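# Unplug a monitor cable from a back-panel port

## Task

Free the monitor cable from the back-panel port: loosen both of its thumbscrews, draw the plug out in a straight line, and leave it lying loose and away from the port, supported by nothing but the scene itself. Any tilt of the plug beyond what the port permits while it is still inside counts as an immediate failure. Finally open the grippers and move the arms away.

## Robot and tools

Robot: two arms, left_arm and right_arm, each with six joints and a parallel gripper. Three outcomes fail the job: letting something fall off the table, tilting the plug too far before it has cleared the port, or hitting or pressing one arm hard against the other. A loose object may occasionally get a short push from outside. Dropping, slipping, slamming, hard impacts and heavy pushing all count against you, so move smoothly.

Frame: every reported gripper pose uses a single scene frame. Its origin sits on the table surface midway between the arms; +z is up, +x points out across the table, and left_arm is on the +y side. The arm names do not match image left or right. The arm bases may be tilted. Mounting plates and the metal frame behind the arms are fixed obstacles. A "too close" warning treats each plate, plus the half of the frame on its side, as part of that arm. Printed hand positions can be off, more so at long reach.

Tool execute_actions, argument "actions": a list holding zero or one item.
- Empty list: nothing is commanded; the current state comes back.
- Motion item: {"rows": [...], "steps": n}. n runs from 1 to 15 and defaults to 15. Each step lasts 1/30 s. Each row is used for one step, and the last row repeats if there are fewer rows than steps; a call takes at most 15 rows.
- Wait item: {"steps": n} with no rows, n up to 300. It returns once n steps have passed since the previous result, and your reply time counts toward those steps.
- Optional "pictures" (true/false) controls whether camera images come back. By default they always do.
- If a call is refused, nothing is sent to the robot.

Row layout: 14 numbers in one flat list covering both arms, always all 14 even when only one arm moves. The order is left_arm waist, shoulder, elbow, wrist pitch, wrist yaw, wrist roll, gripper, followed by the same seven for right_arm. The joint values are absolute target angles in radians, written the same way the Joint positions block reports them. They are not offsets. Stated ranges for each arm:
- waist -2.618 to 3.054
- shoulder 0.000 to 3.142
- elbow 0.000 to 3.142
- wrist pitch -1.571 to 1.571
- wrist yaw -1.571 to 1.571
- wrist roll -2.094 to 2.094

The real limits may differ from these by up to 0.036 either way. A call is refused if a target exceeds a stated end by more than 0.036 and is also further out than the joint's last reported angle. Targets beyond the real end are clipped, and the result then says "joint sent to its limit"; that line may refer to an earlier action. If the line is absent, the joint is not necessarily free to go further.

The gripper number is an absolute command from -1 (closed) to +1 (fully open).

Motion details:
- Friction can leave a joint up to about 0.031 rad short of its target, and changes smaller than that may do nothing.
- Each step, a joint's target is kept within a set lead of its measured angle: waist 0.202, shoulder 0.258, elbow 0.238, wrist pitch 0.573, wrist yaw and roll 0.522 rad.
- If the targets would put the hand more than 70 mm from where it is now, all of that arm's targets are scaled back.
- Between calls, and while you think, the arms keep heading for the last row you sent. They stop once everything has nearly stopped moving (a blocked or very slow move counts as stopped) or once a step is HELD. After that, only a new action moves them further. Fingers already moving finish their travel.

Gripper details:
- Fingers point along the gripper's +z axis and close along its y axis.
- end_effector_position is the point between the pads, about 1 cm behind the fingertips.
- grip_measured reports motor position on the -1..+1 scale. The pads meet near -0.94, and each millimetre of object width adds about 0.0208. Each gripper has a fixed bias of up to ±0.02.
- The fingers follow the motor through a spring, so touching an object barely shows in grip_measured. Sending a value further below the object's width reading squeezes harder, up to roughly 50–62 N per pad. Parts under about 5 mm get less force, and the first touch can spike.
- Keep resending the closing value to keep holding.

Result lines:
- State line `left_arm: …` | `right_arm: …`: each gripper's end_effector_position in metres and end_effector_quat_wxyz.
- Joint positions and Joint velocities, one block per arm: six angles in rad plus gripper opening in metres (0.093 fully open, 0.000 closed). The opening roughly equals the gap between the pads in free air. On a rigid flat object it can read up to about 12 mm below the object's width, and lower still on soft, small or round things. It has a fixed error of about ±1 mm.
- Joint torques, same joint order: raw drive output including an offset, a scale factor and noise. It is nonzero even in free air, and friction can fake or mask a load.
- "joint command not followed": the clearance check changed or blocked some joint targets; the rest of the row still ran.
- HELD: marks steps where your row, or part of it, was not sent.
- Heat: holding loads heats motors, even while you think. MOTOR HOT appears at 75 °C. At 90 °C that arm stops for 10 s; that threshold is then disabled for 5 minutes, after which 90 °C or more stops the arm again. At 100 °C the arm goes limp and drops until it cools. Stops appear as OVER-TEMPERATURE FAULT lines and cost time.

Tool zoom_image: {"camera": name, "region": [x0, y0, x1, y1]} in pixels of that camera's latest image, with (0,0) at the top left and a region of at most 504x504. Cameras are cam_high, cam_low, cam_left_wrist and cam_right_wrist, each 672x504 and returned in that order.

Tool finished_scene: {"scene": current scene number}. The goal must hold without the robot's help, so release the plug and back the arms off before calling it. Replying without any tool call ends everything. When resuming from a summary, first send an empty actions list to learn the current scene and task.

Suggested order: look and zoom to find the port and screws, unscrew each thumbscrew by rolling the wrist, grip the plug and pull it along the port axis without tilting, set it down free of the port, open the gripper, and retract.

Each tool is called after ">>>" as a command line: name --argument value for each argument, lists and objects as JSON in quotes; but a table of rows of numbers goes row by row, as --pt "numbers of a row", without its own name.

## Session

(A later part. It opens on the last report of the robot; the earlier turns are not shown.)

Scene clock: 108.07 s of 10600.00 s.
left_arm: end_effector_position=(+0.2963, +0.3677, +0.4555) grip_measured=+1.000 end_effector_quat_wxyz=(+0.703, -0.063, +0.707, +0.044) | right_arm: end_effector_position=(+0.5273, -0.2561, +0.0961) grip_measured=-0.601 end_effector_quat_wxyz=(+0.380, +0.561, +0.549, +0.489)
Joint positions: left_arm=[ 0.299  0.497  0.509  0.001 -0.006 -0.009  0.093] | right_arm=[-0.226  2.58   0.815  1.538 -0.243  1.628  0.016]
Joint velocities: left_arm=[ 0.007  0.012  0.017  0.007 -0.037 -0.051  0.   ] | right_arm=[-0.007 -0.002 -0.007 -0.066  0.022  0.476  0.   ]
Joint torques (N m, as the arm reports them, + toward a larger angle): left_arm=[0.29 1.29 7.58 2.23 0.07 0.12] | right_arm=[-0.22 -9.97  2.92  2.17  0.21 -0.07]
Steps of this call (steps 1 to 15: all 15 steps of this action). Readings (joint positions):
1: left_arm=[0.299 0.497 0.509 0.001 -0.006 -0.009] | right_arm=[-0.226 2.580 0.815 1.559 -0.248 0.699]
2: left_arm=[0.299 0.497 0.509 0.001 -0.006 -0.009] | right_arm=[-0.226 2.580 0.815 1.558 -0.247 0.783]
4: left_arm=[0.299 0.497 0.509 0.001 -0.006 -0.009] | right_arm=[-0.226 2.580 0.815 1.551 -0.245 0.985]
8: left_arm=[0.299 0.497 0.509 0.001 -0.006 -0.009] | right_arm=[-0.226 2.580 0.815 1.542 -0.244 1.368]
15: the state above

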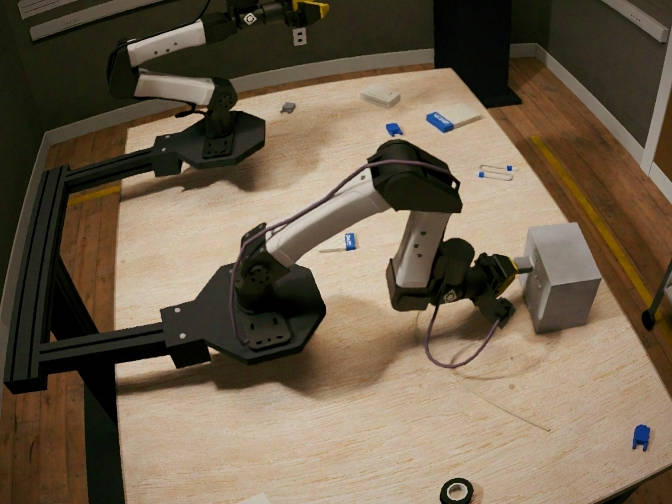

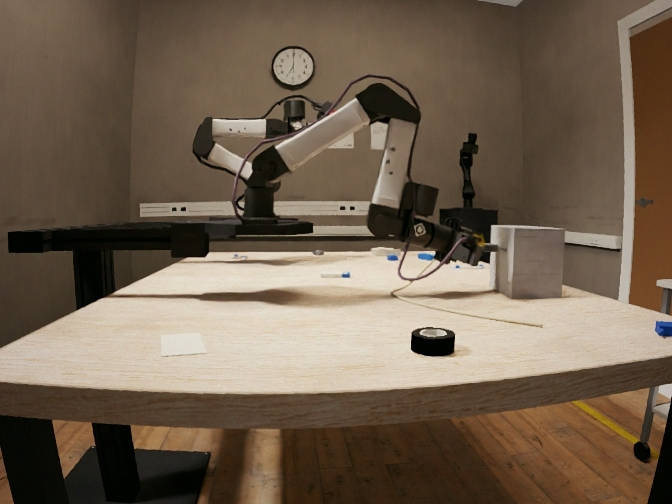

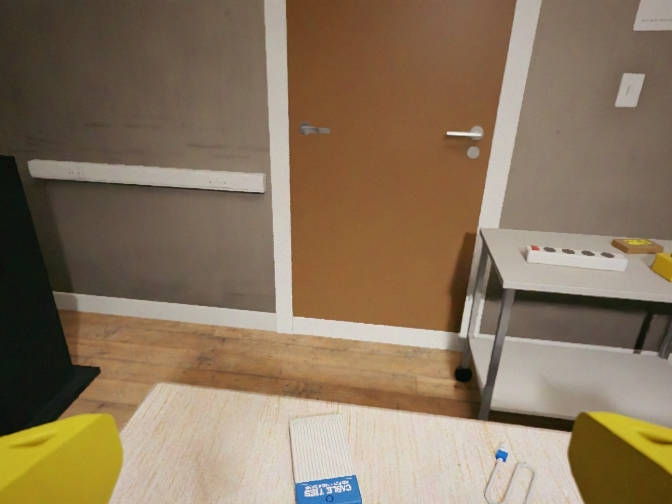

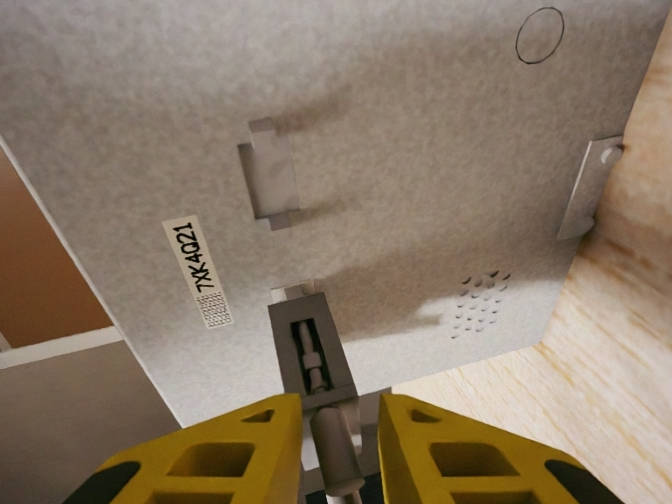

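Clean now, and the collar is moving outward. Continuing with a slightly longer stroke.

>>> execute_actions --actions '[{"rows":[[0.3,0.5,0.5,0,0,0,1,-0.226,2.575,0.81,1.54,-0.235,1.7,-0.88],[0.3,0.5,0.5,0,0,0,1,-0.226,2.575,0.81,1.565,-0.255,0.55,-0.88]]}]' --pictures false

>>> execute_actions --actions '[{"rows":[[0.3,0.5,0.5,0,0,0,1,-0.226,2.575,0.81,1.56,-0.235,0.67,-0.6],[0.3,0.5,0.5,0,0,0,1,-0.226,2.575,0.81,1.54,-0.235,1.92,-0.6]]}]' --pictures false

>>> execute_actions --actions '[{"rows":[[0.3,0.5,0.5,0,0,0,1,-0.226,2.575,0.81,1.54,-0.235,1.8,-0.88],[0.3,0.5,0.5,0,0,0,1,-0.226,2.575,0.81,1.565,-0.255,0.55,-0.88]]}]' --pictures false

>>> execute_actions --actions '[{"rows":[[0.3,0.5,0.5,0,0,0,1,-0.226,2.575,0.81,1.56,-0.235,0.67,-0.6],[0.3,0.5,0.5,0,0,0,1,-0.226,2.575,0.81,1.54,-0.235,1.92,-0.6]]}]' --pictures false

>>> execute_actions --actions '[{"rows":[[0.3,0.5,0.5,0,0,0,1,-0.226,2.575,0.81,1.54,-0.235,1.8,-0.88],[0.3,0.5,0.5,0,0,0,1,-0.226,2.575,0.81,1.565,-0.255,0.55,-0.88]]}]' --pictures false

>>> execute_actions --actions '[{"rows":[[0.3,0.5,0.5,0,0,0,1,-0.226,2.575,0.81,1.56,-0.235,0.67,-0.6],[0.3,0.5,0.5,0,0,0,1,-0.226,2.575,0.81,1.54,-0.235,1.92,-0.6]]}]' --pictures false

>>> execute_actions --actions '[{"rows":[[0.3,0.5,0.5,0,0,0,1,-0.226,2.575,0.81,1.54,-0.235,1.8,-0.88],[0.3,0.5,0.5,0,0,0,1,-0.226,2.575,0.81,1.565,-0.255,0.55,-0.88]]}]' --pictures false

>>> execute_actions --actions '[{"rows":[[0.3,0.5,0.5,0,0,0,1,-0.226,2.575,0.81,1.56,-0.235,0.67,-0.6],[0.3,0.5,0.5,0,0,0,1,-0.226,2.575,0.81,1.54,-0.235,1.92,-0.6]]}]' --pictures false

>>> execute_actions --actions '[{"rows":[[0.3,0.5,0.5,0,0,0,1,-0.226,2.575,0.81,1.54,-0.235,1.8,-0.88],[0.3,0.5,0.5,0,0,0,1,-0.226,2.575,0.81,1.565,-0.255,0.55,-0.88]]}]' --pictures false

>>> execute_actions --actions '[{"rows":[[0.3,0.5,0.5,0,0,0,1,-0.226,2.575,0.81,1.56,-0.235,0.67,-0.6],[0.3,0.5,0.5,0,0,0,1,-0.226,2.575,0.81,1.54,-0.235,1.92,-0.6]]}]' --pictures false

>>> execute_actions --actions '[{"rows":[[0.3,0.5,0.5,0,0,0,1,-0.226,2.575,0.81,1.54,-0.235,1.8,-0.88],[0.3,0.5,0.5,0,0,0,1,-0.226,2.575,0.81,1.565,-0.255,0.55,-0.88]]}]' --pictures false

>>> execute_actions --actions '[{"rows":[[0.3,0.5,0.5,0,0,0,1,-0.226,2.575,0.81,1.56,-0.235,0.67,-0.6],[0.3,0.5,0.5,0,0,0,1,-0.226,2.575,0.81,1.54,-0.235,1.92,-0.6]]}]' --pictures false

>>> execute_actions --actions '[{"rows":[[0.3,0.5,0.5,0,0,0,1,-0.226,2.575,0.81,1.54,-0.235,1.8,-0.88],[0.3,0.5,0.5,0,0,0,1,-0.226,2.575,0.81,1.565,-0.255,0.55,-0.88]]}]' --pictures false

>>> execute_actions --actions '[{"rows":[[0.3,0.5,0.5,0,0,0,1,-0.226,2.575,0.81,1.56,-0.235,0.67,-0.6],[0.3,0.5,0.5,0,0,0,1,-0.226,2.575,0.81,1.54,-0.235,1.7,-0.6]]}]'

>>> zoom_image --camera "cam_right_wrist" --region '[220,264,460,504]'

Scene clock: 128.57 s of 10600.00 s.
left_arm: end_effector_position=(+0.2963, +0.3677, +0.4555) grip_measured=+1.000 end_effector_quat_wxyz=(+0.703, -0.063, +0.707, +0.044) | right_arm: end_effector_position=(+0.5283, -0.2554, +0.1009) grip_measured=-0.870 end_effector_quat_wxyz=(+0.572, +0.235, +0.742, +0.259)
Joint positions: left_arm=[ 0.299  0.497  0.509  0.001 -0.006 -0.009  0.093] | right_arm=[-0.226  2.58   0.815  1.558 -0.249  0.659  0.003]
Joint velocities: left_arm=[ 0.007  0.002  0.002 -0.007  0.022  0.037  0.   ] | right_arm=[-0.002 -0.007  0.012  0.022 -0.066 -0.637 -0.   ]
Joint torques (N m, as the arm reports them, + toward a larger angle): left_arm=[0.21 1.23 7.59 2.22 0.04 0.11] | right_arm=[-0.22 -9.78  2.85  2.16  0.11 -0.31]
Steps of this call (steps 1 to 30: the robot went on to your last target; steps 31 to 90: nothing new was sent; then 17.00 s passed at rest; steps 91 to 105: all 15 steps of this action). Readings (joint positions):
91: left_arm=[0.299 0.497 0.509 0.001 -0.006 -0.009] | right_arm=[-0.226 2.580 0.815 1.536 -0.241 1.695]
92: left_arm=[0.299 0.497 0.509 0.001 -0.006 -0.009] | right_arm=[-0.226 2.580 0.815 1.545 -0.242 1.611]
94: left_arm=[0.299 0.497 0.509 0.001 -0.006 -0.009] | right_arm=[-0.226 2.580 0.815 1.550 -0.243 1.411]
98: left_arm=[0.299 0.497 0.509 0.001 -0.006 -0.009] | right_arm=[-0.226 2.580 0.815 1.555 -0.246 1.011]
105: the state above

Scene clock: 129.07 s of 10600.00 s.
left_arm: end_effector_position=(+0.2963, +0.3677, +0.4555) grip_measured=+1.000 end_effector_quat_wxyz=(+0.703, -0.063, +0.707, +0.044) | right_arm: end_effector_position=(+0.5271, -0.2567, +0.0951) grip_measured=-0.601 end_effector_quat_wxyz=(+0.339, +0.605, +0.501, +0.517)
Joint positions: left_arm=[ 0.299  0.497  0.509  0.001 -0.006 -0.009  0.093] | right_arm=[-0.226  2.58   0.815  1.534 -0.24   1.792  0.016]
Joint velocities: left_arm=[ 0.002 -0.007 -0.007 -0.037 -0.037 -0.066  0.   ] | right_arm=[-0.017 -0.012  0.007 -0.11  -0.022  0.784  0.   ]
Joint torques (N m, as the arm reports them, + toward a larger angle): left_arm=[0.29 1.14 7.65 2.23 0.02 0.12] | right_arm=[-0.09 -9.71  2.8   2.37  0.   -0.07]
Steps of this call (steps 1 to 15: all 15 steps of this action). Readings (joint positions):
1: left_arm=[0.299 0.497 0.509 0.001 -0.006 -0.009] | right_arm=[-0.226 2.580 0.815 1.559 -0.249 0.658]
2: left_arm=[0.299 0.497 0.509 0.001 -0.006 -0.009] | right_arm=[-0.226 2.580 0.815 1.559 -0.248 0.743]
4: left_arm=[0.299 0.497 0.509 0.001 -0.006 -0.009] | right_arm=[-0.226 2.580 0.815 1.553 -0.246 0.944]
8: left_arm=[0.299 0.497 0.509 0.001 -0.006 -0.009] | right_arm=[-0.226 2.580 0.815 1.547 -0.244 1.347]
15: the state above

Scene clock: 129.57 s of 10600.00 s.
left_arm: end_effector_position=(+0.2963, +0.3677, +0.4555) grip_measured=+1.000 end_effector_quat_wxyz=(+0.703, -0.063, +0.707, +0.044) | right_arm: end_effector_position=(+0.5281, -0.2563, +0.1016) grip_measured=-0.870 end_effector_quat_wxyz=(+0.570, +0.244, +0.738, +0.265)
Joint positions: left_arm=[ 0.299  0.497  0.509  0.001 -0.006 -0.009  0.093] | right_arm=[-0.227  2.58   0.814  1.563 -0.247  0.682  0.003]
Joint velocities: left_arm=[-0.002 -0.017  0.007 -0.066  0.066 -0.022  0.   ] | right_arm=[-0.017 -0.002  0.002 -0.007 -0.051 -0.711  0.001]
Joint torques (N m, as the arm reports them, + toward a larger angle): left_arm=[0.3  1.07 7.57 2.24 0.06 0.12] | right_arm=[  0.05 -10.07   3.     2.22  -0.02  -0.26]
Steps of this call (steps 1 to 15: all 15 steps of this action). Readings (joint positions):
1: left_arm=[0.299 0.497 0.509 0.001 -0.006 -0.009] | right_arm=[-0.226 2.580 0.815 1.532 -0.237 1.797]
2: left_arm=[0.299 0.497 0.509 0.001 -0.006 -0.009] | right_arm=[-0.227 2.580 0.815 1.542 -0.238 1.713]
4: left_arm=[0.299 0.497 0.509 0.001 -0.006 -0.009] | right_arm=[-0.227 2.580 0.815 1.547 -0.240 1.512]
8: left_arm=[0.299 0.497 0.509 0.001 -0.006 -0.009] | right_arm=[-0.227 2.580 0.814 1.557 -0.242 1.112]
15: the state above

Scene clock: 130.07 s of 10600.00 s.
left_arm: end_effector_position=(+0.2963, +0.3677, +0.4555) grip_measured=+1.000 end_effector_quat_wxyz=(+0.703, -0.063, +0.707, +0.044) | right_arm: end_effector_position=(+0.5268, -0.2570, +0.0954) grip_measured=-0.601 end_effector_quat_wxyz=(+0.338, +0.607, +0.499, +0.518)
Joint positions: left_arm=[ 0.299  0.497  0.509  0.001 -0.006 -0.009  0.093] | right_arm=[-0.227  2.58   0.814  1.536 -0.24   1.797  0.016]
Joint velocities: left_arm=[ 0.002 -0.017  0.002  0.007 -0.037 -0.051  0.   ] | right_arm=[ 0.012 -0.007  0.007 -0.154  0.007  0.725  0.   ]
Joint torques (N m, as the arm reports them, + toward a larger angle): left_arm=[0.18 1.11 7.58 2.24 0.06 0.12] | right_arm=[-0.06 -9.61  2.97  2.34  0.14 -0.11]
Steps of this call (steps 1 to 15: all 15 steps of this action). Readings (joint positions):
1: left_arm=[0.299 0.497 0.509 0.001 -0.006 -0.009] | right_arm=[-0.227 2.580 0.814 1.563 -0.247 0.677]
2: left_arm=[0.299 0.497 0.509 0.001 -0.006 -0.009] | right_arm=[-0.227 2.580 0.814 1.562 -0.246 0.762]
4: left_arm=[0.299 0.497 0.509 0.001 -0.006 -0.009] | right_arm=[-0.227 2.580 0.814 1.555 -0.244 0.963]
8: left_arm=[0.299 0.497 0.509 0.001 -0.006 -0.009] | right_arm=[-0.227 2.580 0.814 1.547 -0.243 1.366]
15: the state above

Scene clock: 130.57 s of 10600.00 s.
left_arm: end_effector_position=(+0.2963, +0.3677, +0.4555) grip_measured=+1.000 end_effector_quat_wxyz=(+0.703, -0.063, +0.707, +0.044) | right_arm: end_effector_position=(+0.5282, -0.2565, +0.1017) grip_measured=-0.870 end_effector_quat_wxyz=(+0.570, +0.245, +0.738, +0.265)
Joint positions: left_arm=[ 0.299  0.497  0.509  0.001 -0.006 -0.009  0.093] | right_arm=[-0.228  2.58   0.814  1.563 -0.247  0.684  0.003]
Joint velocities: left_arm=[-0.002 -0.022  0.002 -0.022 -0.051  0.037  0.   ] | right_arm=[ 0.002 -0.012  0.007 -0.066 -0.007 -0.784  0.001]
Joint torques (N m, as the arm reports them, + toward a larger angle): left_arm=[0.27 1.14 7.6  2.23 0.04 0.11] | right_arm=[-0.02 -9.73  3.03  2.11  0.05 -0.38]
Steps of this call (steps 1 to 15: all 15 steps of this action). Readings (joint positions):
1: left_arm=[0.299 0.497 0.509 0.001 -0.006 -0.009] | right_arm=[-0.227 2.580 0.814 1.533 -0.239 1.802]
2: left_arm=[0.299 0.497 0.509 0.001 -0.006 -0.009] | right_arm=[-0.228 2.580 0.814 1.541 -0.239 1.717]
4: left_arm=[0.299 0.497 0.509 0.001 -0.006 -0.009] | right_arm=[-0.228 2.580 0.814 1.547 -0.239 1.517]
8: left_arm=[0.299 0.497 0.509 0.001 -0.006 -0.009] | right_arm=[-0.228 2.580 0.814 1.557 -0.240 1.116]
15: the state above

Scene clock: 131.07 s of 10600.00 s.
left_arm: end_effector_position=(+0.2963, +0.3677, +0.4555) grip_measured=+1.000 end_effector_quat_wxyz=(+0.703, -0.063, +0.707, +0.044) | right_arm: end_effector_position=(+0.5269, -0.2572, +0.0957) grip_measured=-0.601 end_effector_quat_wxyz=(+0.338, +0.606, +0.499, +0.519)
Joint positions: left_arm=[ 0.299  0.497  0.509  0.001 -0.006 -0.009  0.093] | right_arm=[-0.228  2.58   0.814  1.537 -0.241  1.798  0.016]
Joint velocities: left_arm=[ 0.002 -0.007  0.007  0.037  0.066 -0.007  0.   ] | right_arm=[-0.002  0.002 -0.002 -0.095 -0.007  0.799 -0.   ]
Joint torques (N m, as the arm reports them, + toward a larger angle): left_arm=[0.3  1.27 7.51 2.23 0.03 0.14] | right_arm=[-0.26 -9.83  2.92  2.24  0.07 -0.06]
Steps of this call (steps 1 to 15: all 15 steps of this action). Readings (joint positions):
1: left_arm=[0.299 0.497 0.509 0.001 -0.006 -0.009] | right_arm=[-0.228 2.580 0.814 1.564 -0.247 0.679]
2: left_arm=[0.299 0.497 0.509 0.001 -0.006 -0.009] | right_arm=[-0.228 2.580 0.814 1.563 -0.246 0.763]
4: left_arm=[0.299 0.497 0.509 0.001 -0.006 -0.009] | right_arm=[-0.228 2.580 0.814 1.556 -0.245 0.965]
8: left_arm=[0.299 0.497 0.509 0.001 -0.006 -0.009] | right_arm=[-0.228 2.580 0.814 1.548 -0.243 1.367]
15: the state above

Scene clock: 131.57 s of 10600.00 s.
left_arm: end_effector_position=(+0.2963, +0.3677, +0.4555) grip_measured=+1.000 end_effector_quat_wxyz=(+0.703, -0.063, +0.707, +0.044) | right_arm: end_effector_position=(+0.5282, -0.2563, +0.1016) grip_measured=-0.870 end_effector_quat_wxyz=(+0.570, +0.245, +0.738, +0.265)
Joint positions: left_arm=[ 0.299  0.497  0.509  0.001 -0.006 -0.009  0.093] | right_arm=[-0.227  2.58   0.814  1.563 -0.245  0.684  0.003]
Joint velocities: left_arm=[ 0.012  0.007  0.012 -0.022 -0.022 -0.066  0.   ] | right_arm=[-0.002  0.027 -0.022  0.007 -0.066 -0.813  0.   ]
Joint torques (N m, as the arm reports them, + toward a larger angle): left_arm=[0.31 1.17 7.52 2.19 0.05 0.11] | right_arm=[-0.38 -9.74  2.93  2.16  0.01 -0.35]
Steps of this call (steps 1 to 15: all 15 steps of this action). Readings (joint positions):
1: left_arm=[0.299 0.497 0.509 0.001 -0.006 -0.009] | right_arm=[-0.228 2.580 0.814 1.534 -0.240 1.802]
2: left_arm=[0.299 0.497 0.509 0.001 -0.006 -0.009] | right_arm=[-0.228 2.580 0.814 1.540 -0.240 1.718]
4: left_arm=[0.299 0.497 0.509 0.001 -0.006 -0.009] | right_arm=[-0.228 2.580 0.814 1.546 -0.240 1.517]
8: left_arm=[0.299 0.497 0.509 0.001 -0.006 -0.009] | right_arm=[-0.228 2.580 0.814 1.556 -0.241 1.118]
15: the state above

Scene clock: 132.07 s of 10600.00 s.
left_arm: end_effector_position=(+0.2963, +0.3677, +0.4555) grip_measured=+1.000 end_effector_quat_wxyz=(+0.703, -0.063, +0.707, +0.044) | right_arm: end_effector_position=(+0.5268, -0.2568, +0.0951) grip_measured=-0.601 end_effector_quat_wxyz=(+0.338, +0.607, +0.499, +0.518)
Joint positions: left_arm=[ 0.299  0.497  0.509  0.001 -0.006 -0.009  0.093] | right_arm=[-0.227  2.58   0.814  1.535 -0.24   1.797  0.016]
Joint velocities: left_arm=[-0.002  0.002 -0.002  0.007 -0.037  0.051  0.   ] | right_arm=[-0.002 -0.012  0.017 -0.066 -0.037  0.799  0.   ]
Joint torques (N m, as the arm reports them, + toward a larger angle): left_arm=[0.27 1.1  7.54 2.22 0.08 0.13] | right_arm=[-0.16 -9.88  2.72  2.42  0.08 -0.04]
Steps of this call (steps 1 to 15: all 15 steps of this action). Readings (joint positions):
1: left_arm=[0.299 0.497 0.509 0.001 -0.006 -0.009] | right_arm=[-0.227 2.580 0.814 1.563 -0.245 0.679]
2: left_arm=[0.299 0.497 0.509 0.001 -0.006 -0.009] | right_arm=[-0.227 2.580 0.814 1.562 -0.245 0.763]
4: left_arm=[0.299 0.497 0.509 0.001 -0.006 -0.009] | right_arm=[-0.227 2.580 0.814 1.555 -0.244 0.965]
8: left_arm=[0.299 0.497 0.509 0.001 -0.006 -0.009] | right_arm=[-0.227 2.580 0.814 1.547 -0.243 1.367]
15: the state above

Scene clock: 132.57 s of 10600.00 s.
left_arm: end_effector_position=(+0.2963, +0.3677, +0.4555) grip_measured=+1.000 end_effector_quat_wxyz=(+0.703, -0.063, +0.707, +0.044) | right_arm: end_effector_position=(+0.5282, -0.2563, +0.1018) grip_measured=-0.870 end_effector_quat_wxyz=(+0.570, +0.245, +0.738, +0.265)
Joint positions: left_arm=[ 0.299  0.497  0.509  0.001 -0.006 -0.009  0.093] | right_arm=[-0.227  2.579  0.814  1.563 -0.246  0.684  0.003]
Joint velocities: left_arm=[ 0.002 -0.012 -0.012 -0.022 -0.007 -0.022  0.   ] | right_arm=[-0.017 -0.012 -0.012  0.081 -0.081 -0.799 -0.001]
Joint torques (N m, as the arm reports them, + toward a larger angle): left_arm=[0.25 1.12 7.51 2.24 0.07 0.12] | right_arm=[-0.35 -9.63  3.28  2.15  0.16 -0.26]
Steps of this call (steps 1 to 15: all 15 steps of this action). Readings (joint positions):
1: left_arm=[0.299 0.497 0.509 0.001 -0.006 -0.009] | right_arm=[-0.227 2.580 0.814 1.533 -0.238 1.802]
2: left_arm=[0.299 0.497 0.509 0.001 -0.006 -0.009] | right_arm=[-0.227 2.580 0.814 1.542 -0.238 1.717]
4: left_arm=[0.299 0.497 0.509 0.001 -0.006 -0.009] | right_arm=[-0.227 2.579 0.814 1.548 -0.238 1.517]
8: left_arm=[0.299 0.497 0.509 0.001 -0.006 -0.009] | right_arm=[-0.227 2.579 0.814 1.556 -0.241 1.117]
15: the state above

Scene clock: 133.07 s of 10600.00 s.
left_arm: end_effector_position=(+0.2963, +0.3677, +0.4555) grip_measured=+1.000 end_effector_quat_wxyz=(+0.703, -0.063, +0.707, +0.044) | right_arm: end_effector_position=(+0.5269, -0.2571, +0.0957) grip_measured=-0.601 end_effector_quat_wxyz=(+0.338, +0.606, +0.499, +0.518)
Joint positions: left_arm=[ 0.299  0.497  0.509  0.001 -0.006 -0.009  0.093] | right_arm=[-0.227  2.579  0.814  1.536 -0.24   1.797  0.016]
Joint velocities: left_arm=[-0.022  0.007 -0.022  0.022  0.051  0.037  0.   ] | right_arm=[ 0.002  0.002 -0.007 -0.037  0.051  0.769 -0.   ]
Joint torques (N m, as the arm reports them, + toward a larger angle): left_arm=[0.27 1.14 7.57 2.22 0.08 0.13] | right_arm=[ 0.04 -9.68  2.95  2.33  0.08  0.  ]
Steps of this call (steps 1 to 15: all 15 steps of this action). Readings (joint positions):
1: left_arm=[0.299 0.497 0.509 0.001 -0.006 -0.009] | right_arm=[-0.227 2.579 0.814 1.563 -0.246 0.679]
2: left_arm=[0.299 0.497 0.509 0.001 -0.006 -0.009] | right_arm=[-0.227 2.579 0.814 1.562 -0.246 0.763]
4: left_arm=[0.299 0.497 0.509 0.001 -0.006 -0.009] | right_arm=[-0.227 2.579 0.814 1.555 -0.244 0.965]
8: left_arm=[0.299 0.497 0.509 0.001 -0.006 -0.009] | right_arm=[-0.227 2.579 0.814 1.548 -0.243 1.367]
15: the state above

Scene clock: 133.57 s of 10600.00 s.
left_arm: end_effector_position=(+0.2963, +0.3677, +0.4555) grip_measured=+1.000 end_effector_quat_wxyz=(+0.703, -0.063, +0.707, +0.044) | right_arm: end_effector_position=(+0.5282, -0.2564, +0.1018) grip_measured=-0.870 end_effector_quat_wxyz=(+0.570, +0.245, +0.738, +0.266)
Joint positions: left_arm=[ 0.299  0.497  0.509  0.001 -0.006 -0.009  0.093] | right_arm=[-0.228  2.579  0.814  1.563 -0.247  0.684  0.003]
Joint velocities: left_arm=[-0.022 -0.012 -0.017 -0.007 -0.037  0.007  0.   ] | right_arm=[-0.017 -0.002  0.022  0.066 -0.066 -0.696  0.001]
Joint torques (N m, as the arm reports them, + toward a larger angle): left_arm=[0.26 1.18 7.63 2.23 0.05 0.12] | right_arm=[ 0.1  -9.84  2.94  2.22  0.03 -0.28]
Steps of this call (steps 1 to 15: all 15 steps of this action). Readings (joint positions):
1: left_arm=[0.299 0.497 0.509 0.001 -0.006 -0.009] | right_arm=[-0.227 2.579 0.814 1.534 -0.239 1.802]
2: left_arm=[0.299 0.497 0.509 0.001 -0.006 -0.009] | right_arm=[-0.228 2.579 0.814 1.542 -0.239 1.718]
4: left_arm=[0.299 0.497 0.509 0.001 -0.006 -0.009] | right_arm=[-0.228 2.579 0.814 1.548 -0.240 1.517]
8: left_arm=[0.299 0.497 0.509 0.001 -0.006 -0.009] | right_arm=[-0.228 2.579 0.814 1.556 -0.241 1.117]
15: the state above

Scene clock: 134.07 s of 10600.00 s.
left_arm: end_effector_position=(+0.2963, +0.3677, +0.4555) grip_measured=+1.000 end_effector_quat_wxyz=(+0.703, -0.063, +0.707, +0.044) | right_arm: end_effector_position=(+0.5269, -0.2572, +0.0958) grip_measured=-0.601 end_effector_quat_wxyz=(+0.338, +0.606, +0.499, +0.519)
Joint positions: left_arm=[ 0.299  0.497  0.509  0.001 -0.006 -0.009  0.093] | right_arm=[-0.228  2.579  0.814  1.537 -0.241  1.798  0.016]
Joint velocities: left_arm=[-0.012 -0.007 -0.017 -0.037  0.066  0.037  0.   ] | right_arm=[ 0.007 -0.017 -0.007 -0.081  0.007  0.828  0.   ]
Joint torques (N m, as the arm reports them, + toward a larger angle): left_arm=[0.34 1.09 7.47 2.25 0.07 0.1 ] | right_arm=[-0.33 -9.81  2.93  2.32  0.1  -0.08]
Steps of this call (steps 1 to 15: all 15 steps of this action). Readings (joint positions):
1: left_arm=[0.299 0.497 0.509 0.001 -0.006 -0.009] | right_arm=[-0.228 2.579 0.814 1.563 -0.247 0.679]
2: left_arm=[0.299 0.497 0.509 0.001 -0.006 -0.009] | right_arm=[-0.228 2.579 0.814 1.563 -0.247 0.763]
4: left_arm=[0.299 0.497 0.509 0.001 -0.006 -0.009] | right_arm=[-0.228 2.579 0.814 1.555 -0.245 0.965]
8: left_arm=[0.299 0.497 0.509 0.001 -0.006 -0.009] | right_arm=[-0.228 2.579 0.814 1.548 -0.244 1.367]
15: the state above

Scene clock: 134.57 s of 10600.00 s.
left_arm: end_effector_position=(+0.2963, +0.3677, +0.4555) grip_measured=+1.000 end_effector_quat_wxyz=(+0.703, -0.063, +0.707, +0.044) | right_arm: end_effector_position=(+0.5282, -0.2563, +0.1018) grip_measured=-0.870 end_effector_quat_wxyz=(+0.570, +0.245, +0.738, +0.265)
Joint positions: left_arm=[ 0.299  0.497  0.509  0.001 -0.006 -0.009  0.093] | right_arm=[-0.227  2.579  0.814  1.563 -0.246  0.684  0.003]
Joint velocities: left_arm=[ 0.002 -0.007 -0.002 -0.037 -0.007 -0.007  0.   ] | right_arm=[ 0.012 -0.007  0.012  0.007  0.037 -0.755  0.001]
Joint torques (N m, as the arm reports them, + toward a larger angle): left_arm=[0.22 1.15 7.5  2.21 0.04 0.12] | right_arm=[ 0.05 -9.82  3.21  2.16 -0.04 -0.41]
Steps of this call (steps 1 to 15: all 15 steps of this action). Readings (joint positions):
1: left_arm=[0.299 0.497 0.509 0.001 -0.006 -0.009] | right_arm=[-0.228 2.579 0.814 1.534 -0.240 1.802]
2: left_arm=[0.299 0.497 0.509 0.001 -0.006 -0.009] | right_arm=[-0.228 2.579 0.814 1.541 -0.240 1.718]
4: left_arm=[0.299 0.497 0.509 0.001 -0.006 -0.009] | right_arm=[-0.228 2.579 0.814 1.547 -0.240 1.517]
8: left_arm=[0.299 0.497 0.509 0.001 -0.006 -0.009] | right_arm=[-0.228 2.579 0.814 1.557 -0.241 1.117]
15: the state above

Scene clock: 135.07 s of 10600.00 s.
left_arm: end_effector_position=(+0.2963, +0.3677, +0.4555) grip_measured=+1.000 end_effector_quat_wxyz=(+0.703, -0.063, +0.707, +0.044) | right_arm: end_effector_position=(+0.5272, -0.2567, +0.0972) grip_measured=-0.601 end_effector_quat_wxyz=(+0.383, +0.559, +0.549, +0.490)
Joint positions: left_arm=[ 0.299  0.497  0.509  0.001 -0.006 -0.009  0.093] | right_arm=[-0.227  2.579  0.814  1.543 -0.243  1.625  0.016]
Joint velocities: left_arm=[-0.007 -0.007  0.002 -0.007  0.007  0.051  0.   ] | right_arm=[ 0.002  0.002 -0.007  0.051 -0.037  0.388 -0.   ]
Joint torques (N m, as the arm reports them, + toward a larger angle): left_arm=[0.29 1.1  7.6  2.2  0.07 0.15] | right_arm=[-0.03 -9.68  2.93  2.12  0.16 -0.1 ]
Steps of this call (steps 1 to 15: all 15 steps of this action). Readings (joint positions):
1: left_arm=[0.299 0.497 0.509 0.001 -0.006 -0.009] | right_arm=[-0.227 2.579 0.814 1.563 -0.246 0.679]
2: left_arm=[0.299 0.497 0.509 0.001 -0.006 -0.009] | right_arm=[-0.227 2.579 0.814 1.562 -0.246 0.763]
4: left_arm=[0.299 0.497 0.509 0.001 -0.006 -0.009] | right_arm=[-0.227 2.579 0.814 1.555 -0.244 0.965]
8: left_arm=[0.299 0.497 0.509 0.001 -0.006 -0.009] | right_arm=[-0.227 2.579 0.814 1.547 -0.243 1.353]
15: the state above

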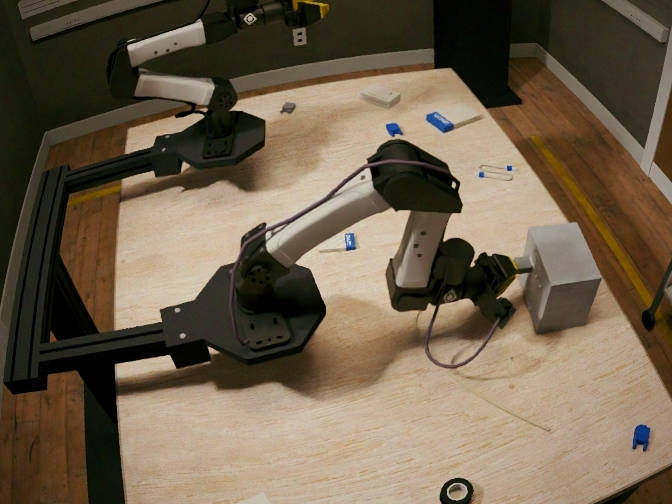

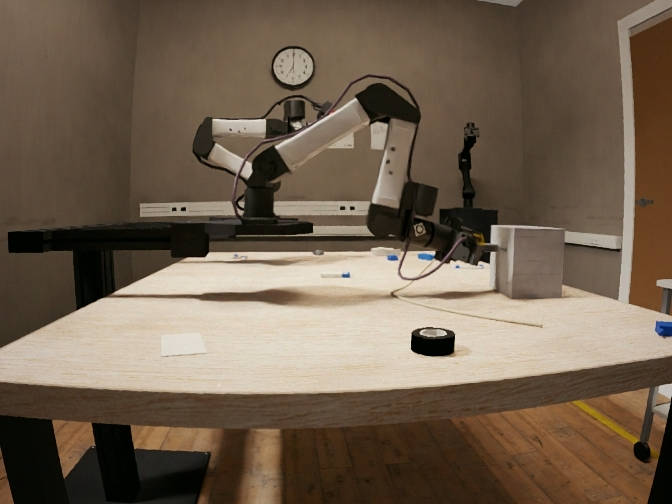

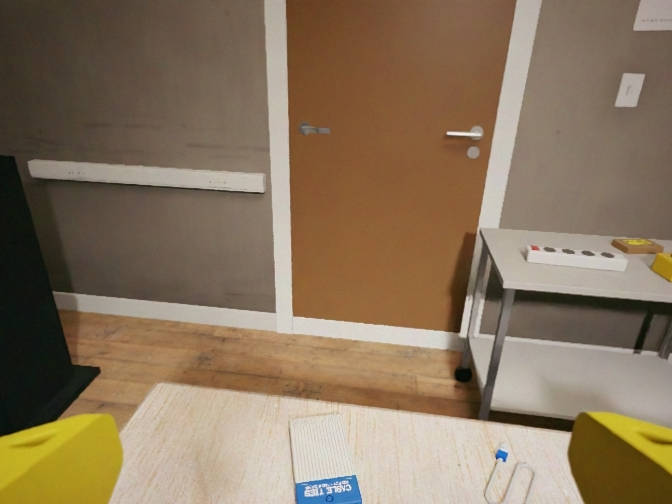

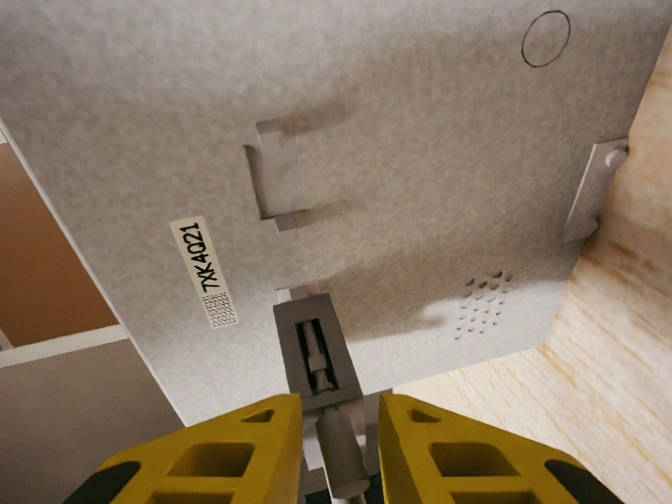

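Region (220, 264, 460, 504) of cam_right_wrist's 672x504 image, scaled by 2.100, with more detail than that image has.

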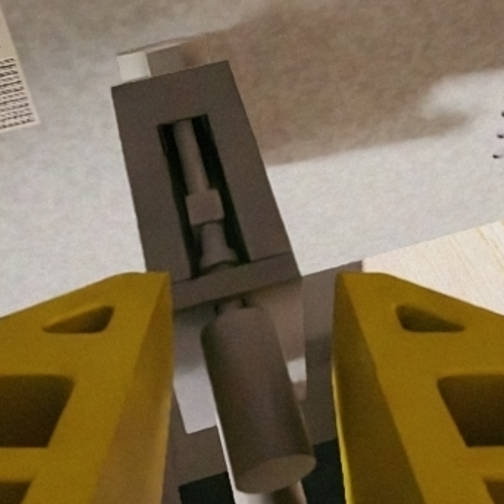

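Still advancing; another batch.

>>> execute_actions --actions '[{"rows":[[0.3,0.5,0.5,0,0,0,1,-0.226,2.575,0.81,1.54,-0.235,1.7,-0.88],[0.3,0.5,0.5,0,0,0,1,-0.226,2.575,0.81,1.565,-0.255,0.55,-0.88]]}]' --pictures false

>>> execute_actions --actions '[{"rows":[[0.3,0.5,0.5,0,0,0,1,-0.226,2.575,0.81,1.56,-0.235,0.67,-0.6],[0.3,0.5,0.5,0,0,0,1,-0.226,2.575,0.81,1.54,-0.235,1.92,-0.6]]}]' --pictures false

>>> execute_actions --actions '[{"rows":[[0.3,0.5,0.5,0,0,0,1,-0.226,2.575,0.81,1.54,-0.235,1.8,-0.88],[0.3,0.5,0.5,0,0,0,1,-0.226,2.575,0.81,1.565,-0.255,0.55,-0.88]]}]' --pictures false

>>> execute_actions --actions '[{"rows":[[0.3,0.5,0.5,0,0,0,1,-0.226,2.575,0.81,1.56,-0.235,0.67,-0.6],[0.3,0.5,0.5,0,0,0,1,-0.226,2.575,0.81,1.54,-0.235,1.92,-0.6]]}]' --pictures false

>>> execute_actions --actions '[{"rows":[[0.3,0.5,0.5,0,0,0,1,-0.226,2.575,0.81,1.54,-0.235,1.8,-0.88],[0.3,0.5,0.5,0,0,0,1,-0.226,2.575,0.81,1.565,-0.255,0.55,-0.88]]}]' --pictures false

>>> execute_actions --actions '[{"rows":[[0.3,0.5,0.5,0,0,0,1,-0.226,2.575,0.81,1.56,-0.235,0.67,-0.6],[0.3,0.5,0.5,0,0,0,1,-0.226,2.575,0.81,1.54,-0.235,1.92,-0.6]]}]' --pictures false

>>> execute_actions --actions '[{"rows":[[0.3,0.5,0.5,0,0,0,1,-0.226,2.575,0.81,1.54,-0.235,1.8,-0.88],[0.3,0.5,0.5,0,0,0,1,-0.226,2.575,0.81,1.565,-0.255,0.55,-0.88]]}]' --pictures false

>>> execute_actions --actions '[{"rows":[[0.3,0.5,0.5,0,0,0,1,-0.226,2.575,0.81,1.56,-0.235,0.67,-0.6],[0.3,0.5,0.5,0,0,0,1,-0.226,2.575,0.81,1.54,-0.235,1.92,-0.6]]}]' --pictures false

>>> execute_actions --actions '[{"rows":[[0.3,0.5,0.5,0,0,0,1,-0.226,2.575,0.81,1.54,-0.235,1.8,-0.88],[0.3,0.5,0.5,0,0,0,1,-0.226,2.575,0.81,1.565,-0.255,0.55,-0.88]]}]' --pictures false

>>> execute_actions --actions '[{"rows":[[0.3,0.5,0.5,0,0,0,1,-0.226,2.575,0.81,1.56,-0.235,0.67,-0.6],[0.3,0.5,0.5,0,0,0,1,-0.226,2.575,0.81,1.54,-0.235,1.92,-0.6]]}]' --pictures false

>>> execute_actions --actions '[{"rows":[[0.3,0.5,0.5,0,0,0,1,-0.226,2.575,0.81,1.54,-0.235,1.8,-0.88],[0.3,0.5,0.5,0,0,0,1,-0.226,2.575,0.81,1.565,-0.255,0.55,-0.88]]}]' --pictures false

>>> execute_actions --actions '[{"rows":[[0.3,0.5,0.5,0,0,0,1,-0.226,2.575,0.81,1.56,-0.235,0.67,-0.6],[0.3,0.5,0.5,0,0,0,1,-0.226,2.575,0.81,1.54,-0.235,1.7,-0.6]]}]'

>>> zoom_image --camera "cam_right_wrist" --region '[220,264,460,504]'

Scene clock: 152.63 s of 10600.00 s.
left_arm: end_effector_position=(+0.2963, +0.3677, +0.4555) grip_measured=+1.000 end_effector_quat_wxyz=(+0.703, -0.063, +0.707, +0.044) | right_arm: end_effector_position=(+0.5279, -0.2555, +0.1010) grip_measured=-0.870 end_effector_quat_wxyz=(+0.571, +0.235, +0.742, +0.260)
Joint positions: left_arm=[ 0.299  0.497  0.509  0.001 -0.006 -0.009  0.093] | right_arm=[-0.227  2.579  0.814  1.559 -0.251  0.659  0.003]
Joint velocities: left_arm=[-0.002 -0.007  0.002 -0.066 -0.007 -0.022  0.   ] | right_arm=[-0.012 -0.007  0.007  0.037 -0.022 -0.652 -0.001]
Joint torques (N m, as the arm reports them, + toward a larger angle): left_arm=[0.28 1.09 7.65 2.2  0.04 0.13] | right_arm=[-0.07 -9.66  3.    2.2   0.07 -0.33]
Steps of this call (steps 1 to 30: the robot went on to your last target; steps 31 to 90: nothing new was sent; then 14.07 s passed at rest; steps 91 to 105: all 15 steps of this action). Readings (joint positions):
91: left_arm=[0.299 0.497 0.509 0.001 -0.006 -0.009] | right_arm=[-0.227 2.579 0.814 1.542 -0.243 1.696]
92: left_arm=[0.299 0.497 0.509 0.001 -0.006 -0.009] | right_arm=[-0.227 2.579 0.814 1.546 -0.243 1.612]
94: left_arm=[0.299 0.497 0.509 0.001 -0.006 -0.009] | right_arm=[-0.227 2.579 0.814 1.550 -0.244 1.411]
98: left_arm=[0.299 0.497 0.509 0.001 -0.006 -0.009] | right_arm=[-0.227 2.579 0.814 1.555 -0.247 1.011]
105: the state above

Scene clock: 153.13 s of 10600.00 s.
left_arm: end_effector_position=(+0.2963, +0.3677, +0.4555) grip_measured=+1.000 end_effector_quat_wxyz=(+0.703, -0.063, +0.707, +0.044) | right_arm: end_effector_position=(+0.5269, -0.2570, +0.0957) grip_measured=-0.601 end_effector_quat_wxyz=(+0.339, +0.605, +0.501, +0.518)
Joint positions: left_arm=[ 0.299  0.497  0.509  0.001 -0.006 -0.009  0.093] | right_arm=[-0.227  2.579  0.814  1.536 -0.241  1.792  0.016]
Joint velocities: left_arm=[-0.007 -0.002  0.007  0.022 -0.051  0.037  0.   ] | right_arm=[-0.007 -0.017 -0.007 -0.168  0.037  0.769  0.   ]
Joint torques (N m, as the arm reports them, + toward a larger angle): left_arm=[0.22 1.25 7.58 2.22 0.04 0.12] | right_arm=[ 0.04 -9.74  2.95  2.34  0.02 -0.03]
Steps of this call (steps 1 to 15: all 15 steps of this action). Readings (joint positions):
1: left_arm=[0.299 0.497 0.509 0.001 -0.006 -0.009] | right_arm=[-0.227 2.579 0.814 1.560 -0.251 0.658]
2: left_arm=[0.299 0.497 0.509 0.001 -0.006 -0.009] | right_arm=[-0.227 2.579 0.814 1.559 -0.250 0.743]
4: left_arm=[0.299 0.497 0.509 0.001 -0.006 -0.009] | right_arm=[-0.227 2.579 0.814 1.553 -0.247 0.944]
8: left_arm=[0.299 0.497 0.509 0.001 -0.006 -0.009] | right_arm=[-0.227 2.579 0.814 1.547 -0.245 1.346]
15: the state above

Scene clock: 153.63 s of 10600.00 s.
left_arm: end_effector_position=(+0.2963, +0.3677, +0.4555) grip_measured=+1.000 end_effector_quat_wxyz=(+0.703, -0.063, +0.707, +0.044) | right_arm: end_effector_position=(+0.5282, -0.2563, +0.1016) grip_measured=-0.870 end_effector_quat_wxyz=(+0.570, +0.245, +0.738, +0.265)
Joint positions: left_arm=[ 0.299  0.497  0.509  0.001 -0.006 -0.009  0.093] | right_arm=[-0.227  2.579  0.814  1.562 -0.246  0.683  0.003]
Joint velocities: left_arm=[-0.017 -0.007  0.007  0.051 -0.007  0.037  0.   ] | right_arm=[-0.002 -0.012 -0.017  0.037 -0.007 -0.725  0.   ]
Joint torques (N m, as the arm reports them, + toward a larger angle): left_arm=[0.37 1.22 7.53 2.22 0.05 0.15] | right_arm=[-0.03 -9.64  2.97  2.1  -0.04 -0.36]
Steps of this call (steps 1 to 15: all 15 steps of this action). Readings (joint positions):
1: left_arm=[0.299 0.497 0.509 0.001 -0.006 -0.009] | right_arm=[-0.227 2.579 0.814 1.533 -0.240 1.797]
2: left_arm=[0.299 0.497 0.509 0.001 -0.006 -0.009] | right_arm=[-0.227 2.579 0.814 1.541 -0.239 1.713]
4: left_arm=[0.299 0.497 0.509 0.001 -0.006 -0.009] | right_arm=[-0.228 2.579 0.814 1.547 -0.239 1.512]
8: left_arm=[0.299 0.497 0.509 0.001 -0.006 -0.009] | right_arm=[-0.228 2.579 0.814 1.556 -0.240 1.113]
15: the state above

Scene clock: 154.13 s of 10600.00 s.
left_arm: end_effector_position=(+0.2963, +0.3677, +0.4555) grip_measured=+1.000 end_effector_quat_wxyz=(+0.703, -0.063, +0.707, +0.044) | right_arm: end_effector_position=(+0.5269, -0.2570, +0.0955) grip_measured=-0.601 end_effector_quat_wxyz=(+0.338, +0.607, +0.499, +0.518)
Joint positions: left_arm=[ 0.299  0.497  0.509  0.001 -0.006 -0.009  0.093] | right_arm=[-0.227  2.579  0.814  1.535 -0.24   1.797  0.016]
Joint velocities: left_arm=[ 0.012 -0.017 -0.002 -0.022 -0.037  0.022  0.   ] | right_arm=[ 0.022  0.012 -0.002 -0.051  0.051  0.784  0.001]
Joint torques (N m, as the arm reports them, + toward a larger angle): left_arm=[0.35 1.26 7.63 2.23 0.08 0.13] | right_arm=[-0.15 -9.78  2.92  2.26  0.07 -0.06]
Steps of this call (steps 1 to 15: all 15 steps of this action). Readings (joint positions):
1: left_arm=[0.299 0.497 0.509 0.001 -0.006 -0.009] | right_arm=[-0.227 2.579 0.814 1.563 -0.245 0.678]
2: left_arm=[0.299 0.497 0.509 0.001 -0.006 -0.009] | right_arm=[-0.227 2.579 0.814 1.561 -0.245 0.762]
4: left_arm=[0.299 0.497 0.509 0.001 -0.006 -0.009] | right_arm=[-0.227 2.579 0.814 1.555 -0.244 0.964]
8: left_arm=[0.299 0.497 0.509 0.001 -0.006 -0.009] | right_arm=[-0.227 2.579 0.814 1.547 -0.243 1.366]
15: the state above

Scene clock: 154.63 s of 10600.00 s.
left_arm: end_effector_position=(+0.2963, +0.3677, +0.4555) grip_measured=+1.000 end_effector_quat_wxyz=(+0.703, -0.063, +0.707, +0.044) | right_arm: end_effector_position=(+0.5282, -0.2563, +0.1018) grip_measured=-0.870 end_effector_quat_wxyz=(+0.570, +0.245, +0.738, +0.265)
Joint positions: left_arm=[ 0.299  0.497  0.509  0.001 -0.006 -0.009  0.093] | right_arm=[-0.227  2.579  0.814  1.563 -0.246  0.684  0.003]
Joint velocities: left_arm=[ 0.017  0.002  0.012 -0.022  0.022  0.066  0.   ] | right_arm=[-0.012 -0.002 -0.007  0.066  0.051 -0.769  0.   ]
Joint torques (N m, as the arm reports them, + toward a larger angle): left_arm=[0.27 1.11 7.49 2.26 0.07 0.12] | right_arm=[ 0.03 -9.77  2.87  2.11 -0.02 -0.32]
Steps of this call (steps 1 to 15: all 15 steps of this action). Readings (joint positions):
1: left_arm=[0.299 0.497 0.509 0.001 -0.006 -0.009] | right_arm=[-0.227 2.579 0.814 1.533 -0.238 1.802]
2: left_arm=[0.299 0.497 0.509 0.001 -0.006 -0.009] | right_arm=[-0.227 2.579 0.814 1.542 -0.238 1.717]
4: left_arm=[0.299 0.497 0.509 0.001 -0.006 -0.009] | right_arm=[-0.227 2.579 0.814 1.548 -0.238 1.517]
8: left_arm=[0.299 0.497 0.509 0.001 -0.006 -0.009] | right_arm=[-0.227 2.579 0.814 1.556 -0.241 1.117]
15: the state above

Scene clock: 155.13 s of 10600.00 s.
left_arm: end_effector_position=(+0.2963, +0.3677, +0.4555) grip_measured=+1.000 end_effector_quat_wxyz=(+0.703, -0.063, +0.707, +0.044) | right_arm: end_effector_position=(+0.5269, -0.2571, +0.0957) grip_measured=-0.601 end_effector_quat_wxyz=(+0.338, +0.606, +0.499, +0.519)
Joint positions: left_arm=[ 0.299  0.497  0.509  0.001 -0.006 -0.009  0.093] | right_arm=[-0.227  2.579  0.814  1.537 -0.24   1.798  0.016]
Joint velocities: left_arm=[ 0.012 -0.002 -0.007 -0.022  0.051  0.037  0.   ] | right_arm=[ 0.007 -0.012 -0.002 -0.037 -0.007  0.784 -0.   ]
Joint torques (N m, as the arm reports them, + toward a larger angle): left_arm=[0.23 1.15 7.46 2.23 0.05 0.18] | right_arm=[-0.13 -9.95  2.93  2.35  0.1   0.04]
Steps of this call (steps 1 to 15: all 15 steps of this action). Readings (joint positions):
1: left_arm=[0.299 0.497 0.509 0.001 -0.006 -0.009] | right_arm=[-0.227 2.579 0.814 1.563 -0.246 0.679]
2: left_arm=[0.299 0.497 0.509 0.001 -0.006 -0.009] | right_arm=[-0.227 2.579 0.814 1.563 -0.246 0.763]
4: left_arm=[0.299 0.497 0.509 0.001 -0.006 -0.009] | right_arm=[-0.227 2.579 0.814 1.555 -0.244 0.964]
8: left_arm=[0.299 0.497 0.509 0.001 -0.006 -0.009] | right_arm=[-0.227 2.579 0.814 1.548 -0.243 1.367]
15: the state above

Scene clock: 155.63 s of 10600.00 s.
left_arm: end_effector_position=(+0.2963, +0.3677, +0.4555) grip_measured=+1.000 end_effector_quat_wxyz=(+0.703, -0.063, +0.707, +0.044) | right_arm: end_effector_position=(+0.5282, -0.2564, +0.1018) grip_measured=-0.870 end_effector_quat_wxyz=(+0.570, +0.245, +0.738, +0.265)
Joint positions: left_arm=[ 0.299  0.497  0.509  0.001 -0.006 -0.009  0.093] | right_arm=[-0.227  2.579  0.814  1.563 -0.246  0.684  0.003]
Joint velocities: left_arm=[-0.007  0.002  0.002  0.007  0.007 -0.051  0.   ] | right_arm=[ 0.002  0.002 -0.007  0.066  0.051 -0.769 -0.   ]
Joint torques (N m, as the arm reports them, + toward a larger angle): left_arm=[0.29 1.05 7.58 2.23 0.06 0.12] | right_arm=[ 0.14 -9.76  3.34  2.12  0.06 -0.36]
Steps of this call (steps 1 to 15: all 15 steps of this action). Readings (joint positions):
1: left_arm=[0.299 0.497 0.509 0.001 -0.006 -0.009] | right_arm=[-0.227 2.579 0.814 1.534 -0.240 1.802]
2: left_arm=[0.299 0.497 0.509 0.001 -0.006 -0.009] | right_arm=[-0.228 2.579 0.814 1.541 -0.239 1.718]
4: left_arm=[0.299 0.497 0.509 0.001 -0.006 -0.009] | right_arm=[-0.228 2.579 0.814 1.547 -0.239 1.517]
8: left_arm=[0.299 0.497 0.509 0.001 -0.006 -0.009] | right_arm=[-0.228 2.579 0.814 1.556 -0.240 1.118]
15: the state above

Scene clock: 156.13 s of 10600.00 s.
left_arm: end_effector_position=(+0.2963, +0.3677, +0.4555) grip_measured=+1.000 end_effector_quat_wxyz=(+0.703, -0.063, +0.707, +0.044) | right_arm: end_effector_position=(+0.5269, -0.2569, +0.0956) grip_measured=-0.601 end_effector_quat_wxyz=(+0.338, +0.607, +0.499, +0.518)
Joint positions: left_arm=[ 0.299  0.497  0.509  0.001 -0.006 -0.009  0.093] | right_arm=[-0.227  2.579  0.814  1.536 -0.24   1.797  0.016]
Joint velocities: left_arm=[ 0.007 -0.017 -0.017  0.007 -0.095 -0.007  0.   ] | right_arm=[ 0.002 -0.027  0.012 -0.139  0.051  0.769 -0.001]
Joint torques (N m, as the arm reports them, + toward a larger angle): left_arm=[0.12 1.15 7.56 2.21 0.06 0.11] | right_arm=[-0.07 -9.89  2.99  2.31  0.09 -0.03]
Steps of this call (steps 1 to 15: all 15 steps of this action). Readings (joint positions):
1: left_arm=[0.299 0.497 0.509 0.001 -0.006 -0.009] | right_arm=[-0.227 2.579 0.814 1.563 -0.246 0.679]
2: left_arm=[0.299 0.497 0.509 0.001 -0.006 -0.009] | right_arm=[-0.227 2.579 0.814 1.562 -0.245 0.763]
4: left_arm=[0.299 0.497 0.509 0.001 -0.006 -0.009] | right_arm=[-0.227 2.579 0.814 1.555 -0.244 0.965]
8: left_arm=[0.299 0.497 0.509 0.001 -0.006 -0.009] | right_arm=[-0.227 2.579 0.814 1.548 -0.243 1.367]
15: the state above

Scene clock: 156.63 s of 10600.00 s.
left_arm: end_effector_position=(+0.2963, +0.3677, +0.4555) grip_measured=+1.000 end_effector_quat_wxyz=(+0.703, -0.063, +0.707, +0.044) | right_arm: end_effector_position=(+0.5282, -0.2563, +0.1018) grip_measured=-0.870 end_effector_quat_wxyz=(+0.570, +0.245, +0.738, +0.266)
Joint positions: left_arm=[ 0.299  0.497  0.509  0.001 -0.006 -0.009  0.093] | right_arm=[-0.227  2.579  0.814  1.563 -0.247  0.684  0.003]
Joint velocities: left_arm=[ 0.002 -0.012 -0.002  0.007  0.037  0.007  0.   ] | right_arm=[-0.002  0.007 -0.002  0.066 -0.081 -0.755  0.   ]
Joint torques (N m, as the arm reports them, + toward a larger angle): left_arm=[0.27 1.13 7.5  2.19 0.04 0.12] | right_arm=[-0.07 -9.82  2.84  2.14  0.04 -0.37]
Steps of this call (steps 1 to 15: all 15 steps of this action). Readings (joint positions):
1: left_arm=[0.299 0.497 0.509 0.001 -0.006 -0.009] | right_arm=[-0.227 2.579 0.814 1.533 -0.239 1.802]
2: left_arm=[0.299 0.497 0.509 0.001 -0.006 -0.009] | right_arm=[-0.227 2.579 0.814 1.542 -0.239 1.718]
4: left_arm=[0.299 0.497 0.509 0.001 -0.006 -0.009] | right_arm=[-0.227 2.579 0.814 1.548 -0.239 1.517]
8: left_arm=[0.299 0.497 0.509 0.001 -0.006 -0.009] | right_arm=[-0.227 2.579 0.814 1.556 -0.241 1.118]
15: the state above

Scene clock: 157.13 s of 10600.00 s.
left_arm: end_effector_position=(+0.2963, +0.3677, +0.4555) grip_measured=+1.000 end_effector_quat_wxyz=(+0.703, -0.063, +0.707, +0.044) | right_arm: end_effector_position=(+0.5269, -0.2571, +0.0957) grip_measured=-0.601 end_effector_quat_wxyz=(+0.338, +0.606, +0.499, +0.519)
Joint positions: left_arm=[ 0.299  0.497  0.509  0.001 -0.006 -0.009  0.093] | right_arm=[-0.227  2.579  0.814  1.537 -0.24   1.798  0.016]
Joint velocities: left_arm=[ 0.012 -0.007  0.002 -0.037  0.037 -0.007  0.   ] | right_arm=[ 0.027  0.007 -0.002 -0.154  0.022  0.784 -0.001]
Joint torques (N m, as the arm reports them, + toward a larger angle): left_arm=[0.36 1.18 7.47 2.24 0.05 0.12] | right_arm=[ 0.13 -9.89  3.04  2.36  0.11 -0.04]
Steps of this call (steps 1 to 15: all 15 steps of this action). Readings (joint positions):
1: left_arm=[0.299 0.497 0.509 0.001 -0.006 -0.009] | right_arm=[-0.227 2.579 0.814 1.563 -0.247 0.679]
2: left_arm=[0.299 0.497 0.509 0.001 -0.006 -0.009] | right_arm=[-0.227 2.579 0.814 1.562 -0.246 0.763]
4: left_arm=[0.299 0.497 0.509 0.001 -0.006 -0.009] | right_arm=[-0.227 2.579 0.814 1.555 -0.244 0.965]
8: left_arm=[0.299 0.497 0.509 0.001 -0.006 -0.009] | right_arm=[-0.227 2.579 0.814 1.547 -0.243 1.367]
15: the state above

Scene clock: 157.63 s of 10600.00 s.
left_arm: end_effector_position=(+0.2963, +0.3677, +0.4555) grip_measured=+1.000 end_effector_quat_wxyz=(+0.703, -0.063, +0.707, +0.044) | right_arm: end_effector_position=(+0.5282, -0.2563, +0.1018) grip_measured=-0.870 end_effector_quat_wxyz=(+0.570, +0.245, +0.738, +0.266)
Joint positions: left_arm=[ 0.299  0.497  0.509  0.001 -0.006 -0.009  0.093] | right_arm=[-0.228  2.579  0.814  1.563 -0.248  0.684  0.003]
Joint velocities: left_arm=[ 0.002 -0.002 -0.017 -0.007  0.081 -0.051  0.   ] | right_arm=[-0.002  0.022 -0.012  0.037 -0.037 -0.784 -0.   ]
Joint torques (N m, as the arm reports them, + toward a larger angle): left_arm=[0.26 1.22 7.61 2.24 0.04 0.13] | right_arm=[ 0.01 -9.59  3.21  2.15  0.02 -0.35]
Steps of this call (steps 1 to 15: all 15 steps of this action). Readings (joint positions):
1: left_arm=[0.299 0.497 0.509 0.001 -0.006 -0.009] | right_arm=[-0.227 2.579 0.814 1.534 -0.239 1.802]
2: left_arm=[0.299 0.497 0.509 0.001 -0.006 -0.009] | right_arm=[-0.228 2.579 0.814 1.542 -0.239 1.718]
4: left_arm=[0.299 0.497 0.509 0.001 -0.006 -0.009] | right_arm=[-0.228 2.579 0.814 1.547 -0.240 1.517]
8: left_arm=[0.299 0.497 0.509 0.001 -0.006 -0.009] | right_arm=[-0.228 2.579 0.814 1.556 -0.242 1.118]
15: the state above

Scene clock: 158.13 s of 10600.00 s.
left_arm: end_effector_position=(+0.2963, +0.3677, +0.4555) grip_measured=+1.000 end_effector_quat_wxyz=(+0.703, -0.063, +0.707, +0.044) | right_arm: end_effector_position=(+0.5272, -0.2569, +0.0972) grip_measured=-0.601 end_effector_quat_wxyz=(+0.383, +0.559, +0.549, +0.489)
Joint positions: left_arm=[ 0.299  0.497  0.509  0.001 -0.006 -0.009  0.093] | right_arm=[-0.228  2.579  0.814  1.543 -0.243  1.625  0.016]
Joint velocities: left_arm=[-0.002 -0.012 -0.017  0.051  0.007 -0.066  0.   ] | right_arm=[ 0.017 -0.007  0.017  0.022  0.007  0.505  0.001]
Joint torques (N m, as the arm reports them, + toward a larger angle): left_arm=[0.16 1.21 7.55 2.22 0.05 0.11] | right_arm=[ 0.03 -9.77  3.02  2.08  0.17  0.01]
Steps of this call (steps 1 to 15: all 15 steps of this action). Readings (joint positions):
1: left_arm=[0.299 0.497 0.509 0.001 -0.006 -0.009] | right_arm=[-0.228 2.579 0.814 1.563 -0.248 0.679]
2: left_arm=[0.299 0.497 0.509 0.001 -0.006 -0.009] | right_arm=[-0.228 2.579 0.814 1.563 -0.247 0.763]
4: left_arm=[0.299 0.497 0.509 0.001 -0.006 -0.009] | right_arm=[-0.228 2.579 0.814 1.555 -0.245 0.965]
8: left_arm=[0.299 0.497 0.509 0.001 -0.006 -0.009] | right_arm=[-0.228 2.579 0.814 1.547 -0.244 1.353]
15: the state above

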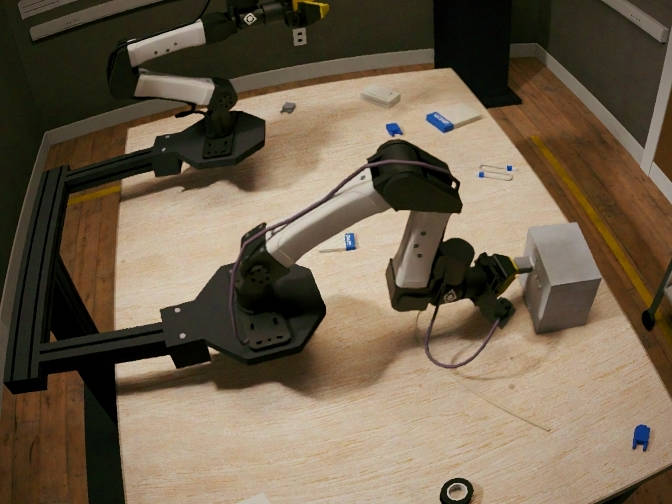

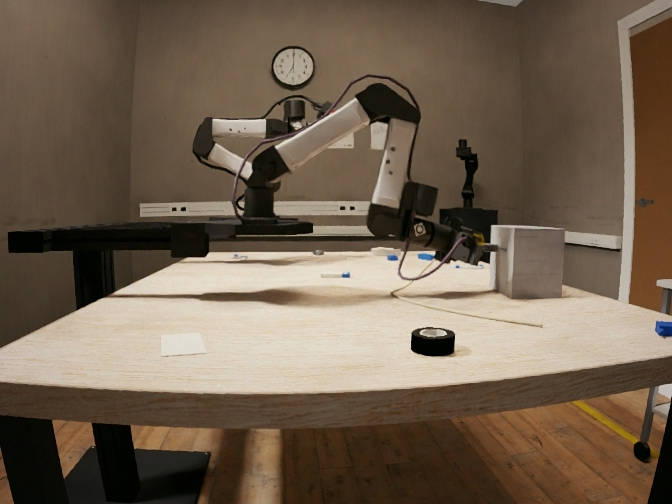

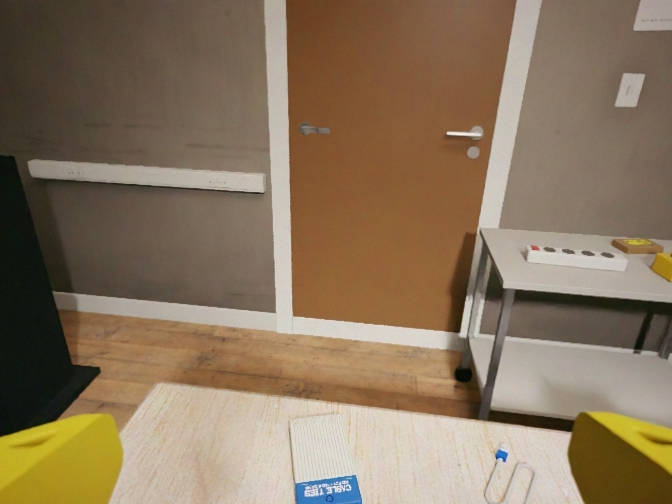

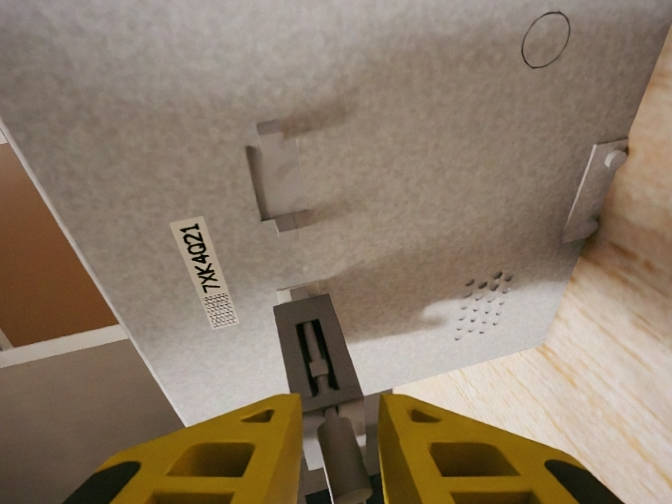

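Region (220, 264, 460, 504) of cam_right_wrist's 672x504 image, scaled by 2.100, with more detail than that image has.

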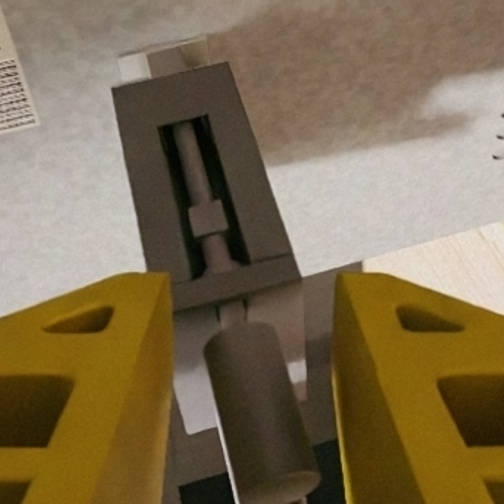

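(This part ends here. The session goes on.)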